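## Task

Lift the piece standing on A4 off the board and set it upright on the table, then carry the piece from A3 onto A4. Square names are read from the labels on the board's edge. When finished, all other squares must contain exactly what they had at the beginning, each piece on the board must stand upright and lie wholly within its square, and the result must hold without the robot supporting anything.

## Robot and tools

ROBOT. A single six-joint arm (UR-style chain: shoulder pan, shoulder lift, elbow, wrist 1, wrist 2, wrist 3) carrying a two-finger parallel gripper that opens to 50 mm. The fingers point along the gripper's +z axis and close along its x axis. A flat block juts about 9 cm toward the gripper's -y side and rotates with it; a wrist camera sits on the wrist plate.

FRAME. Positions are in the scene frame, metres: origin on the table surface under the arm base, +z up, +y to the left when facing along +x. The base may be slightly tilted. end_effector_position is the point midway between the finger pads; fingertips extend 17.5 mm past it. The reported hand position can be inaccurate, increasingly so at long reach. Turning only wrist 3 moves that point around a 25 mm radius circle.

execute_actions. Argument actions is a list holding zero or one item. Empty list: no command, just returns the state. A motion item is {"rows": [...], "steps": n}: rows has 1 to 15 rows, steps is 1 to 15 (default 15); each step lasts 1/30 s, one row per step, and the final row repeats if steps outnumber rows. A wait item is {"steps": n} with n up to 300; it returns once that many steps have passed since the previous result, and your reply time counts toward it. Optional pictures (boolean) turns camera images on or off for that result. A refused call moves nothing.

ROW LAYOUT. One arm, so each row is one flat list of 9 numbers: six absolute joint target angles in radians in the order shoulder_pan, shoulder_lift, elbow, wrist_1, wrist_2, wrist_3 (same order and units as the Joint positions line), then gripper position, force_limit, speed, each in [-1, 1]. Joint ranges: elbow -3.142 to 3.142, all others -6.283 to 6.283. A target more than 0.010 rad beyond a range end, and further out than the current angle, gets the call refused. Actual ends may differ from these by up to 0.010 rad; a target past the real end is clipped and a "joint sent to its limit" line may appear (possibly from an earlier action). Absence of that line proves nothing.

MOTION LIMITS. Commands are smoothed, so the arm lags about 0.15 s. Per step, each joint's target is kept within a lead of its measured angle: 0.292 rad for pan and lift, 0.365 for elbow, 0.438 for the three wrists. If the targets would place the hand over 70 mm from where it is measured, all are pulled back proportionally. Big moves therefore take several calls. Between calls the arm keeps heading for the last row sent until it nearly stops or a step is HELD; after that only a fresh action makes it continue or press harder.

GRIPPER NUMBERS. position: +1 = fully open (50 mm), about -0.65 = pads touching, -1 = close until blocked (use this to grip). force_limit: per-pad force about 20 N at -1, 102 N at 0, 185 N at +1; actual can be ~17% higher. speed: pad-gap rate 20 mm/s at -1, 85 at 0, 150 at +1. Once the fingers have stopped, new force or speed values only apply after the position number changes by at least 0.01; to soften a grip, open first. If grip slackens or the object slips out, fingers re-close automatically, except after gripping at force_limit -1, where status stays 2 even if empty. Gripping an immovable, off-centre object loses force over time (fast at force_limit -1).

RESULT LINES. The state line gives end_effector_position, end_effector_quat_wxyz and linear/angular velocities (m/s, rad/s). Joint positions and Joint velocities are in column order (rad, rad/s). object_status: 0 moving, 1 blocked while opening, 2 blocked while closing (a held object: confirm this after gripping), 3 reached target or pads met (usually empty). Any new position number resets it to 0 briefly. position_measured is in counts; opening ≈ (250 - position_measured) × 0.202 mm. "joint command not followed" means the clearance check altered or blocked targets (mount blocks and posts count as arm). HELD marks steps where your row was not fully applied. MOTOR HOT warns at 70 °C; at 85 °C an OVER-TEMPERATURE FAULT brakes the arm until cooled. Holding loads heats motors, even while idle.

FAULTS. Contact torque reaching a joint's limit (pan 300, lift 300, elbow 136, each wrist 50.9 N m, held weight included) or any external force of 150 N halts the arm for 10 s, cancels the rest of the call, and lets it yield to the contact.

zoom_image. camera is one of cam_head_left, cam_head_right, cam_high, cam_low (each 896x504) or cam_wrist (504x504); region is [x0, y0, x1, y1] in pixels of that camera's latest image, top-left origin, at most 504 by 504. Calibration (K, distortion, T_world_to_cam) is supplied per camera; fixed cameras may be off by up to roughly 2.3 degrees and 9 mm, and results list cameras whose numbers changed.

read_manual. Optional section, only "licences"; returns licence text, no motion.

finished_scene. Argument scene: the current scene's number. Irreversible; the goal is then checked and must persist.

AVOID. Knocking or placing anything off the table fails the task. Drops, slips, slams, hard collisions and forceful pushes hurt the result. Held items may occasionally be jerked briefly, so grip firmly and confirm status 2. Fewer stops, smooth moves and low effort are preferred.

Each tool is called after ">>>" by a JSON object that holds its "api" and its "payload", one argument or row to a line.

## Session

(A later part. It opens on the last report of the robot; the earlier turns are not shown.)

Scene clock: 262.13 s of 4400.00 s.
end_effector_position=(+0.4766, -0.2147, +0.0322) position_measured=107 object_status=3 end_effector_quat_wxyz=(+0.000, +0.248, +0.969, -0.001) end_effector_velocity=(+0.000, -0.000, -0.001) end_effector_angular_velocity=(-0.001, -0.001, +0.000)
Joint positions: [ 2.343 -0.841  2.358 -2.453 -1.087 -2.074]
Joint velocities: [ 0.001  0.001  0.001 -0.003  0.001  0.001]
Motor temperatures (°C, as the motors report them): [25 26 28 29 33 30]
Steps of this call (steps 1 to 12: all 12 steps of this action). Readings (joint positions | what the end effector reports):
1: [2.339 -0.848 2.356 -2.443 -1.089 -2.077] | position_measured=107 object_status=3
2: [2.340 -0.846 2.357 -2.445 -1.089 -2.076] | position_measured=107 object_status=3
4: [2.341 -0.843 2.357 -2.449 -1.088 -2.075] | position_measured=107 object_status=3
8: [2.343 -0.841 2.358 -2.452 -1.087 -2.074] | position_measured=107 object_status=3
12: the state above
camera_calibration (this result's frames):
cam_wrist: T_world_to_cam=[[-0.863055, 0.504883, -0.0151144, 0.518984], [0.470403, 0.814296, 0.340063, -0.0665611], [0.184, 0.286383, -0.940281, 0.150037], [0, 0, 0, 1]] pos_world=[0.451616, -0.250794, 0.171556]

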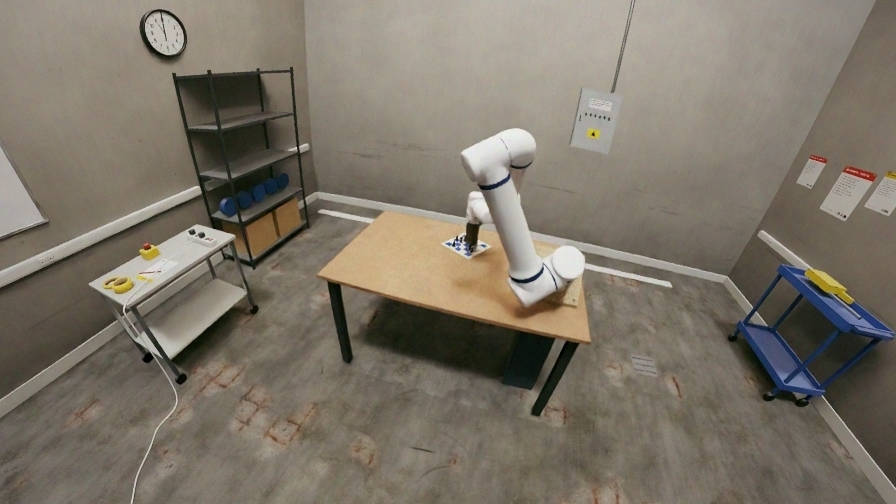

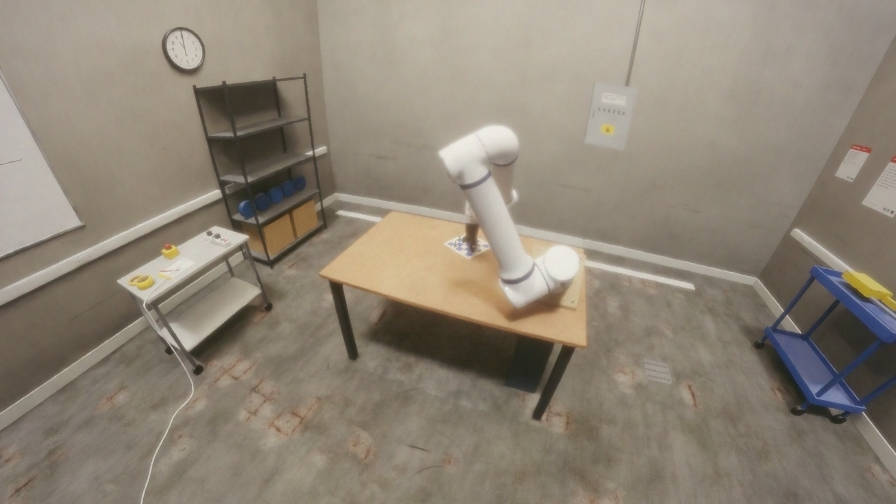

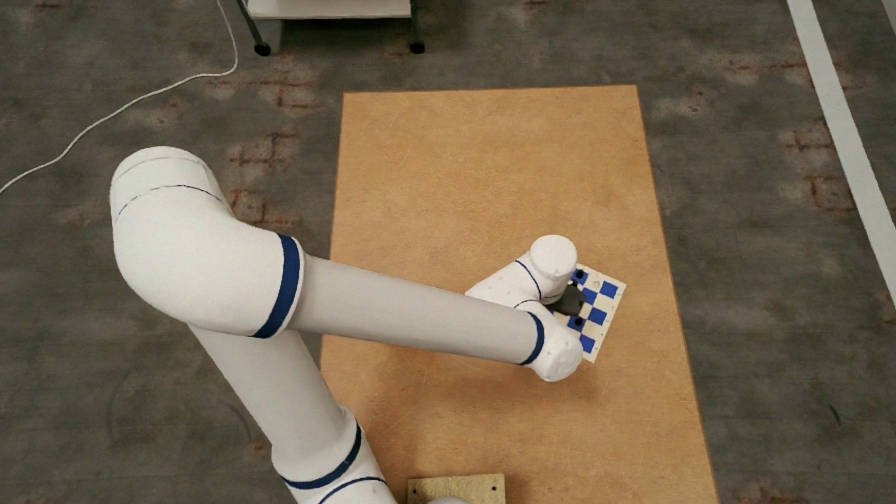

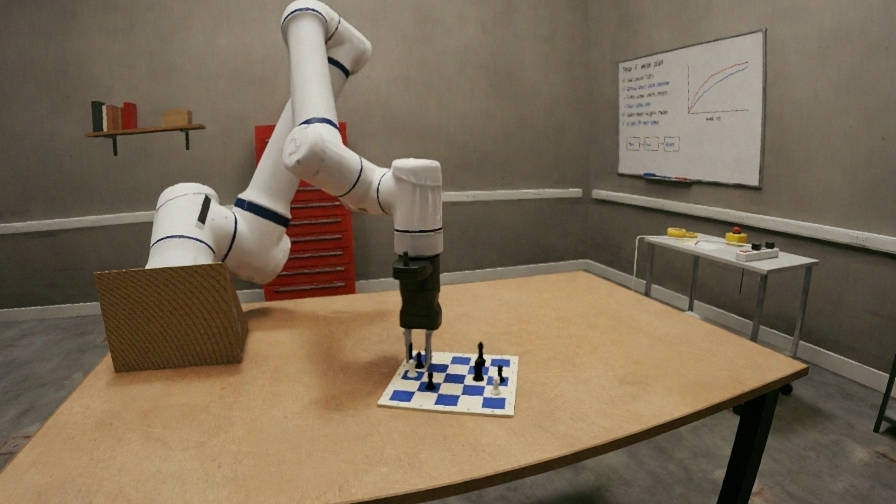

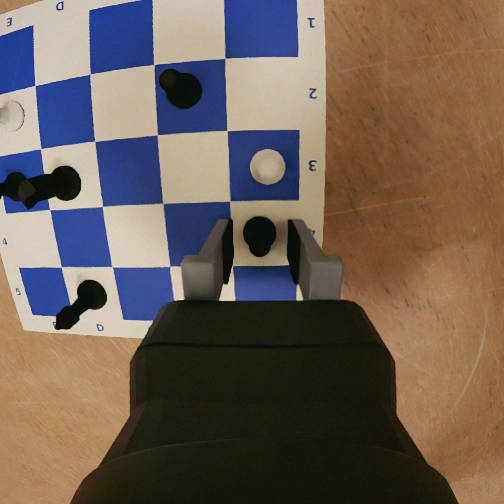

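>>> {"api": "execute_actions", "payload": {
  "actions": [
    {"rows": [[2.34293,-0.84066,2.35796,-2.45304,-1.08722,-2.07389,-1,0.3,-0.5]], "steps": 15}
  ],
  "pictures": false
}}

>>> {"api": "execute_actions", "payload": {
  "actions": [
    {"rows": [[2.34293,-0.84066,2.35796,-2.45304,-1.08722,-2.07389,-1,0.3,-0.5]], "steps": 8}
  ],
  "pictures": false
}}

>>> {"api": "execute_actions", "payload": {
  "actions": [
    {"rows": [[2.34276,-0.84099,2.35788,-2.45256,-1.08732,-2.07405,-1,0.3,-0.5],[2.34227,-0.84192,2.35764,-2.45118,-1.08761,-2.07449,-1,0.3,-0.5],[2.34152,-0.84336,2.35726,-2.44905,-1.08806,-2.07516,-1,0.3,-0.5],[2.34055,-0.84522,2.35678,-2.44631,-1.08864,-2.07604,-1,0.3,-0.5],[2.33942,-0.84740,2.35622,-2.44309,-1.08932,-2.07707,-1,0.3,-0.5],[2.33816,-0.84982,2.35559,-2.43953,-1.09007,-2.07820,-1,0.3,-0.5],[2.33662,-0.85257,2.35537,-2.43593,-1.09099,-2.07958,-1,0.3,-0.5],[2.33468,-0.85576,2.35598,-2.43256,-1.09216,-2.08133,-1,0.3,-0.5],[2.33239,-0.85927,2.35739,-2.42953,-1.09353,-2.08338,-1,0.3,-0.5],[2.32985,-0.86299,2.35955,-2.42694,-1.09507,-2.08565,-1,0.3,-0.5],[2.32711,-0.86681,2.36242,-2.42491,-1.09672,-2.08809,-1,0.3,-0.5],[2.32427,-0.87060,2.36598,-2.42355,-1.09844,-2.09063,-1,0.3,-0.5],[2.32138,-0.87424,2.37018,-2.42297,-1.10018,-2.09319,-1,0.3,-0.5],[2.31854,-0.87760,2.37500,-2.42331,-1.10191,-2.09570,-1,0.3,-0.5],[2.31582,-0.88055,2.38039,-2.42470,-1.10356,-2.09811,-1,0.3,-0.5]], "steps": 15}
  ],
  "pictures": false
}}

>>> {"api": "execute_actions", "payload": {
  "actions": [
    {"rows": [[2.31311,-0.88333,2.38623,-2.42671,-1.10521,-2.10051,-1,0.3,-0.5],[2.31026,-0.88624,2.39238,-2.42882,-1.10694,-2.10303,-1,0.3,-0.5],[2.30730,-0.88928,2.39876,-2.43101,-1.10874,-2.10565,-1,0.3,-0.5],[2.30425,-0.89240,2.40532,-2.43327,-1.11060,-2.10834,-1,0.3,-0.5],[2.30115,-0.89557,2.41200,-2.43557,-1.11248,-2.11109,-1,0.3,-0.5],[2.29802,-0.89878,2.41875,-2.43789,-1.11439,-2.11385,-1,0.3,-0.5],[2.29489,-0.90199,2.42549,-2.44021,-1.11629,-2.11662,-1,0.3,-0.5],[2.29178,-0.90516,2.43217,-2.44251,-1.11818,-2.11936,-1,0.3,-0.5],[2.28874,-0.90828,2.43873,-2.44477,-1.12003,-2.12206,-1,0.3,-0.5],[2.28577,-0.91132,2.44512,-2.44696,-1.12183,-2.12468,-1,0.3,-0.5],[2.28292,-0.91423,2.45126,-2.44908,-1.12357,-2.12720,-1,0.3,-0.5],[2.28021,-0.91701,2.45710,-2.45109,-1.12522,-2.12960,-1,0.3,-0.5],[2.27767,-0.91962,2.46258,-2.45297,-1.12677,-2.13185,-1,0.3,-0.5],[2.27532,-0.92202,2.46764,-2.45471,-1.12819,-2.13392,-1,0.3,-0.5],[2.27319,-0.92420,2.47223,-2.45629,-1.12949,-2.13581,-1,0.3,-0.5]], "steps": 15}
  ],
  "pictures": false
}}

>>> {"api": "execute_actions", "payload": {
  "actions": [
    {"rows": [[2.27149,-0.92573,2.47637,-2.45824,-1.13052,-2.13731,-1,0.3,-0.5],[2.27041,-0.92626,2.48009,-2.46100,-1.13117,-2.13828,-1,0.3,-0.5],[2.26991,-0.92587,2.48331,-2.46440,-1.13147,-2.13873,-1,0.3,-0.5],[2.26997,-0.92462,2.48594,-2.46828,-1.13142,-2.13869,-1,0.3,-0.5],[2.27058,-0.92262,2.48789,-2.47243,-1.13104,-2.13818,-1,0.3,-0.5],[2.27170,-0.91994,2.48907,-2.47669,-1.13034,-2.13721,-1,0.3,-0.5],[2.27310,-0.91690,2.48986,-2.48103,-1.12947,-2.13600,-1,0.3,-0.5],[2.27453,-0.91379,2.49065,-2.48545,-1.12859,-2.13476,-1,0.3,-0.5],[2.27593,-0.91075,2.49143,-2.48979,-1.12772,-2.13354,-1,0.3,-0.5],[2.27726,-0.90787,2.49217,-2.49389,-1.12690,-2.13240,-1,0.3,-0.5],[2.27846,-0.90526,2.49284,-2.49760,-1.12616,-2.13136,-1,0.3,-0.5],[2.27948,-0.90304,2.49341,-2.50076,-1.12553,-2.13047,-1,0.3,-0.5],[2.28027,-0.90132,2.49385,-2.50322,-1.12504,-2.12979,-1,0.3,-0.5],[2.28079,-0.90021,2.49413,-2.50480,-1.12472,-2.12934,-1,0.3,-0.5],[2.28097,-0.89981,2.49424,-2.50536,-1.12461,-2.12919,-1,0.3,-0.5]], "steps": 15}
  ],
  "pictures": false
}}

>>> {"api": "execute_actions", "payload": {
  "actions": [
    {"rows": [[2.28097,-0.89981,2.49424,-2.50536,-1.12461,-2.12919,-1,0.3,-0.5]], "steps": 12}
  ],
  "pictures": true
}}

Scene clock: 382.63 s of 4400.00 s.
end_effector_position=(+0.4766, -0.2147, +0.0320) position_measured=212 object_status=0 end_effector_quat_wxyz=(+0.000, +0.248, +0.969, -0.001) end_effector_velocity=(-0.000, -0.000, -0.000) end_effector_angular_velocity=(+0.000, +0.000, -0.000)
Joint positions: [ 2.343 -0.841  2.358 -2.453 -1.087 -2.074]
Joint velocities: [-0.     0.001 -0.     0.    -0.    -0.   ]
Motor temperatures (°C, as the motors report them): [25 26 28 29 33 30]
Steps of this call (steps 1 to 15: the robot went on to your last target; steps 16 to 90: nothing new was sent; then 117.00 s passed at rest; steps 91 to 105: all 15 steps of this action). Readings (joint positions | what the end effector reports):
91: [2.343 -0.841 2.358 -2.453 -1.087 -2.074] | position_measured=113 object_status=0
92: [2.343 -0.841 2.358 -2.453 -1.087 -2.074] | position_measured=122 object_status=0
94: [2.343 -0.841 2.358 -2.453 -1.087 -2.074] | position_measured=139 object_status=0
98: [2.343 -0.841 2.358 -2.453 -1.087 -2.074] | position_measured=174 object_status=0
105: the state above

Scene clock: 382.90 s of 4400.00 s.
end_effector_position=(+0.4766, -0.2147, +0.0320) position_measured=212 object_status=2 end_effector_quat_wxyz=(+0.000, +0.248, +0.969, -0.001) end_effector_velocity=(+0.000, +0.000, -0.000) end_effector_angular_velocity=(-0.000, +0.000, +0.001)
Joint positions: [ 2.343 -0.841  2.358 -2.453 -1.087 -2.074]
Joint velocities: [ 0.001 -0.    -0.     0.     0.    -0.   ]
Motor temperatures (°C, as the motors report them): [25 26 28 29 33 30]
Steps of this call (steps 1 to 8: all 8 steps of this action). Readings (joint positions | what the end effector reports):
1: [2.343 -0.841 2.358 -2.453 -1.087 -2.074] | position_measured=212 object_status=0
2: [2.343 -0.841 2.358 -2.453 -1.087 -2.074] | position_measured=212 object_status=0
4: [2.343 -0.841 2.358 -2.453 -1.087 -2.074] | position_measured=212 object_status=2
8: the state above

Scene clock: 383.40 s of 4400.00 s.
end_effector_position=(+0.4697, -0.2115, +0.0449) position_measured=212 object_status=2 end_effector_quat_wxyz=(+0.000, +0.248, +0.969, -0.001) end_effector_velocity=(-0.056, +0.027, +0.024) end_effector_angular_velocity=(-0.002, -0.001, +0.000)
Joint positions: [ 2.325 -0.869  2.367 -2.427 -1.098 -2.09 ]
Joint velocities: [-0.076 -0.099  0.107  0.022 -0.046 -0.068]
Motor temperatures (°C, as the motors report them): [25 26 28 29 33 30]
Steps of this call (steps 1 to 15: all 15 steps of this action). Readings (joint positions | what the end effector reports):
1: [2.343 -0.841 2.358 -2.453 -1.087 -2.074] | position_measured=212 object_status=2
2: [2.343 -0.841 2.358 -2.453 -1.087 -2.074] | position_measured=212 object_status=2
4: [2.343 -0.841 2.358 -2.451 -1.087 -2.074] | position_measured=212 object_status=2
8: [2.339 -0.848 2.356 -2.443 -1.089 -2.077] | position_measured=212 object_status=2
15: the state above

Scene clock: 383.90 s of 4400.00 s.
end_effector_position=(+0.4285, -0.1898, +0.0444) position_measured=212 object_status=2 end_effector_quat_wxyz=(+0.000, +0.248, +0.969, -0.001) end_effector_velocity=(-0.076, +0.044, -0.008) end_effector_angular_velocity=(+0.001, -0.000, +0.001)
Joint positions: [ 2.282 -0.915  2.453 -2.45  -1.124 -2.128]
Joint velocities: [-0.076 -0.079  0.164 -0.055 -0.046 -0.068]
Motor temperatures (°C, as the motors report them): [25 26 28 29 33 30]
Steps of this call (steps 1 to 15: all 15 steps of this action). Readings (joint positions | what the end effector reports):
1: [2.322 -0.872 2.371 -2.426 -1.100 -2.092] | position_measured=212 object_status=2
2: [2.320 -0.875 2.375 -2.426 -1.101 -2.095] | position_measured=212 object_status=2
4: [2.314 -0.881 2.386 -2.428 -1.104 -2.099] | position_measured=212 object_status=2
8: [2.303 -0.894 2.410 -2.435 -1.112 -2.110] | position_measured=212 object_status=2
15: the state above

Scene clock: 384.40 s of 4400.00 s.
end_effector_position=(+0.4131, -0.1806, +0.0296) position_measured=212 object_status=2 end_effector_quat_wxyz=(+0.000, +0.248, +0.969, -0.001) end_effector_velocity=(-0.003, +0.002, -0.027) end_effector_angular_velocity=(+0.002, +0.000, -0.001)
Joint positions: [ 2.279 -0.905  2.492 -2.497 -1.126 -2.131]
Joint velocities: [ 0.021  0.05   0.018 -0.074  0.013  0.019]
Motor temperatures (°C, as the motors report them): [25 26 28 29 33 30]
Steps of this call (steps 1 to 15: all 15 steps of this action). Readings (joint positions | what the end effector reports):
1: [2.280 -0.918 2.458 -2.452 -1.126 -2.130] | position_measured=212 object_status=2
2: [2.277 -0.920 2.463 -2.453 -1.127 -2.132] | position_measured=212 object_status=2
4: [2.274 -0.923 2.472 -2.458 -1.129 -2.135] | position_measured=212 object_status=2
8: [2.272 -0.921 2.484 -2.472 -1.130 -2.137] | position_measured=212 object_status=2
15: the state above

Scene clock: 384.80 s of 4400.00 s.
end_effector_position=(+0.4128, -0.1803, +0.0268) position_measured=212 object_status=2 end_effector_quat_wxyz=(+0.000, +0.248, +0.969, -0.001) end_effector_velocity=(-0.000, -0.000, -0.001) end_effector_angular_velocity=(+0.000, -0.000, -0.001)
Joint positions: [ 2.281 -0.9    2.494 -2.505 -1.125 -2.129]
Joint velocities: [-0.     0.002  0.    -0.002  0.     0.001]
Motor temperatures (°C, as the motors report them): [25 26 28 29 33 30]
Steps of this call (steps 1 to 12: all 12 steps of this action). Readings (joint positions | what the end effector reports):
1: [2.279 -0.904 2.493 -2.499 -1.126 -2.131] | position_measured=212 object_status=2
2: [2.280 -0.903 2.493 -2.501 -1.125 -2.130] | position_measured=212 object_status=2
4: [2.280 -0.901 2.494 -2.503 -1.125 -2.130] | position_measured=212 object_status=2
8: [2.281 -0.900 2.494 -2.505 -1.125 -2.129] | position_measured=212 object_status=2
12: the state above
camera_calibration (this result's frames):
cam_wrist: T_world_to_cam=[[-0.863059, 0.504878, -0.0150928, 0.446434], [0.470405, 0.814295, 0.340064, -0.0626265], [0.183981, 0.286395, -0.940281, 0.146883], [0, 0, 0, 1]] pos_world=[0.387735, -0.216465, 0.166146]

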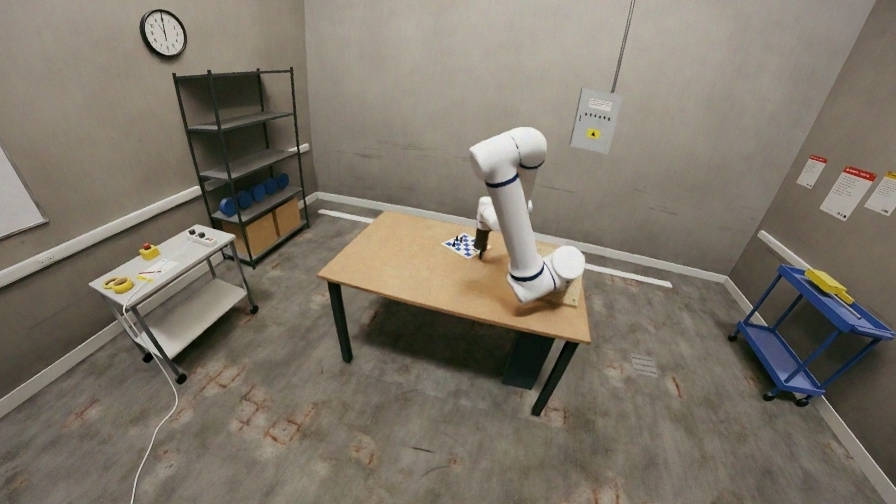

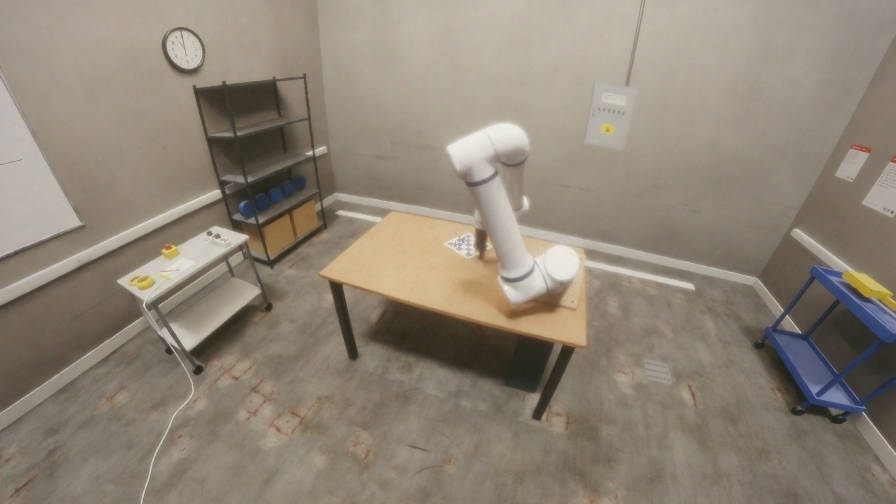

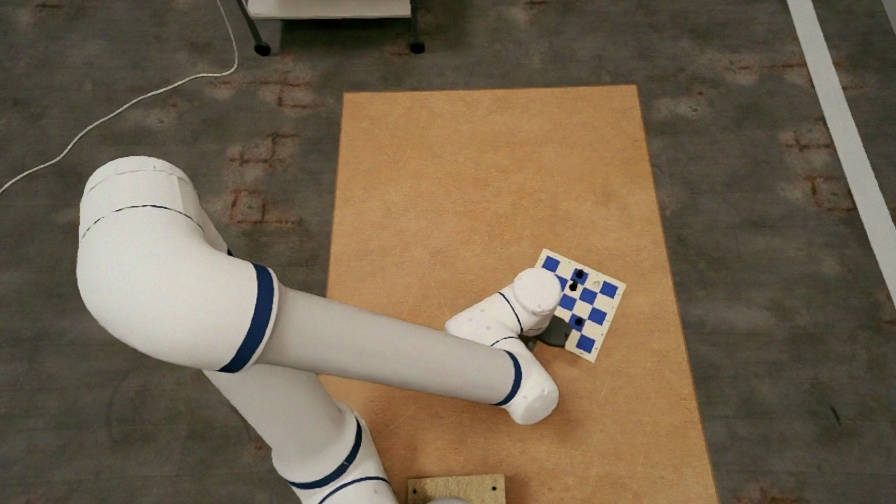

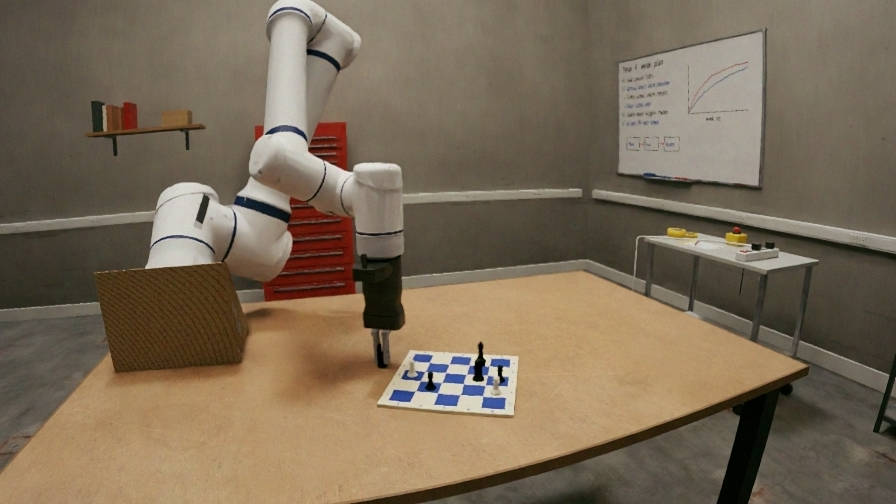

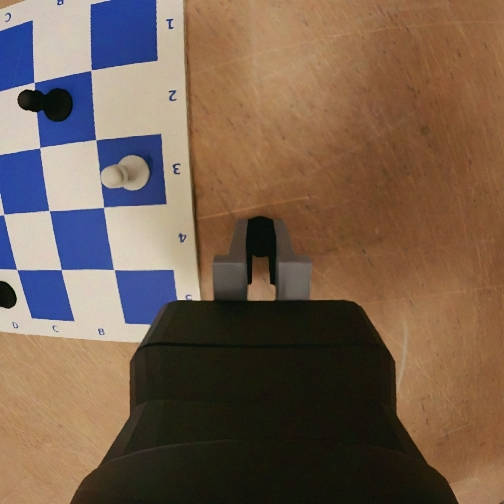

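>>> {"api": "execute_actions", "payload": {
  "actions": [
    {"rows": [[2.28097,-0.89981,2.49424,-2.50536,-1.12461,-2.12919,0.3,0.3,-0.4]], "steps": 15}
  ],
  "pictures": true
}}

Scene clock: 390.40 s of 4400.00 s.
end_effector_position=(+0.4127, -0.1803, +0.0267) position_measured=107 object_status=0 end_effector_quat_wxyz=(+0.000, +0.248, +0.969, -0.001) end_effector_velocity=(+0.000, +0.000, -0.000) end_effector_angular_velocity=(+0.000, +0.001, +0.000)
Joint positions: [ 2.281 -0.9    2.494 -2.505 -1.125 -2.129]
Joint velocities: [ 0.001  0.     0.    -0.     0.     0.   ]
Motor temperatures (°C, as the motors report them): [25 26 28 29 33 30]
Steps of this call (steps 1 to 15: the robot went on to your last target; steps 16 to 90: nothing new was sent; then 2.10 s passed at rest; steps 91 to 105: all 15 steps of this action). Readings (joint positions | what the end effector reports):
91: [2.281 -0.900 2.494 -2.505 -1.125 -2.129] | position_measured=206 object_status=0
92: [2.281 -0.900 2.494 -2.505 -1.125 -2.129] | position_measured=196 object_status=0
94: [2.281 -0.900 2.494 -2.505 -1.125 -2.129] | position_measured=177 object_status=0
98: [2.281 -0.900 2.494 -2.505 -1.125 -2.129] | position_measured=138 object_status=0
105: the state above
camera_calibration (this result's frames):
cam_wrist: T_world_to_cam=[[-0.863056, 0.504883, -0.015067, 0.44641], [0.470413, 0.814281, 0.340086, -0.0626102], [0.183973, 0.286426, -0.940273, 0.146808], [0, 0, 0, 1]] pos_world=[0.387721, -0.216452, 0.166058]

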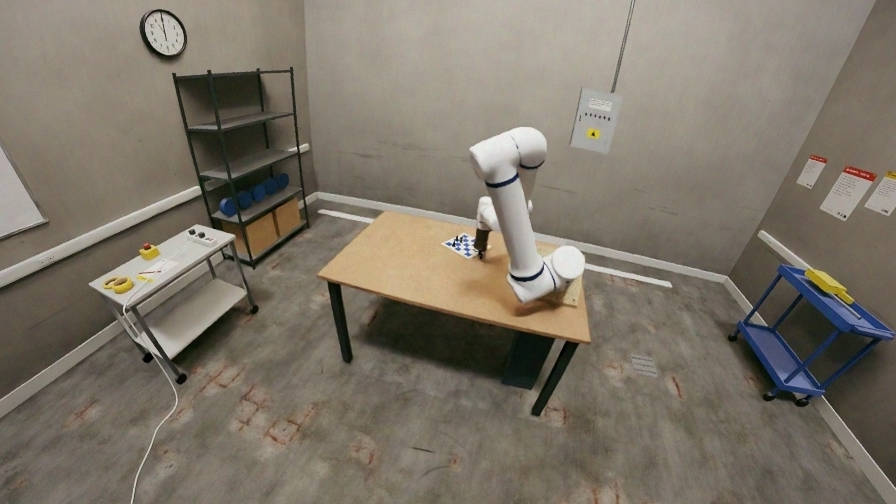

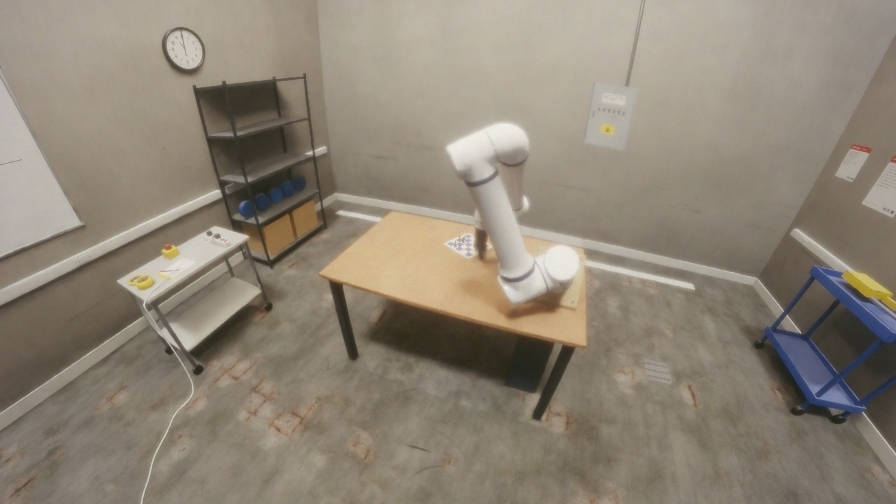

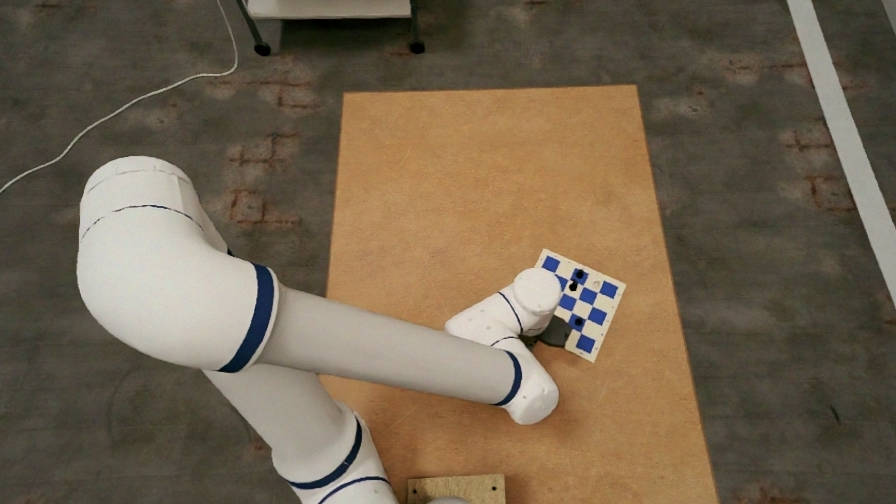

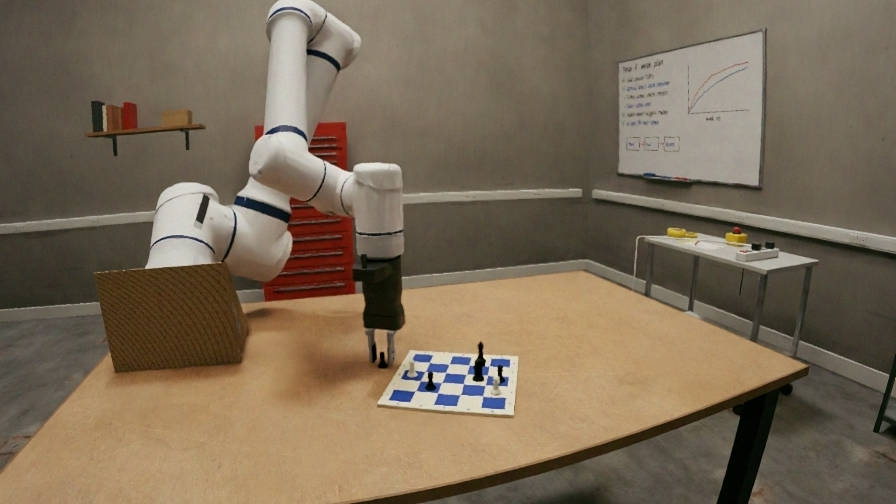

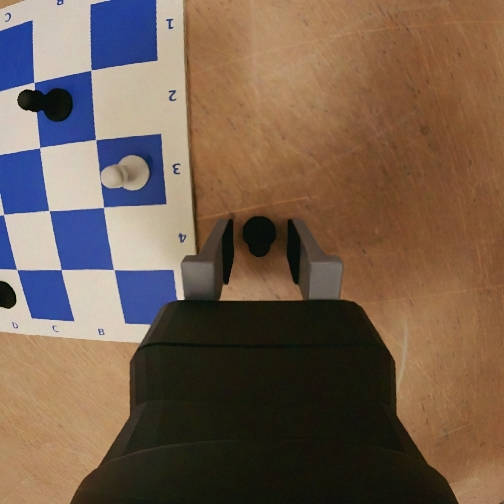

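>>> {"api": "zoom_image", "payload": {
  "camera": "cam_wrist",
  "region": [180, 120, 348, 288]
}}

>>> {"api": "zoom_image", "payload": {
  "camera": "cam_low",
  "region": [340, 310, 540, 430]
}}

Region (180, 120, 348, 288) of cam_wrist's 504x504 image, scaled by 3.000, with more detail than that image has.

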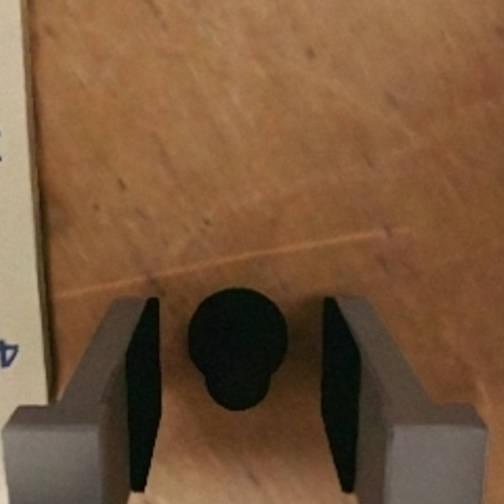

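Region (340, 310, 540, 430) of cam_low's 896x504 image, scaled by 2.520, with more detail than that image has; it fills the top 302 rows of this view, and the rest is white.

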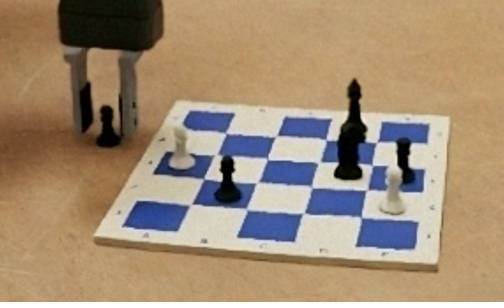

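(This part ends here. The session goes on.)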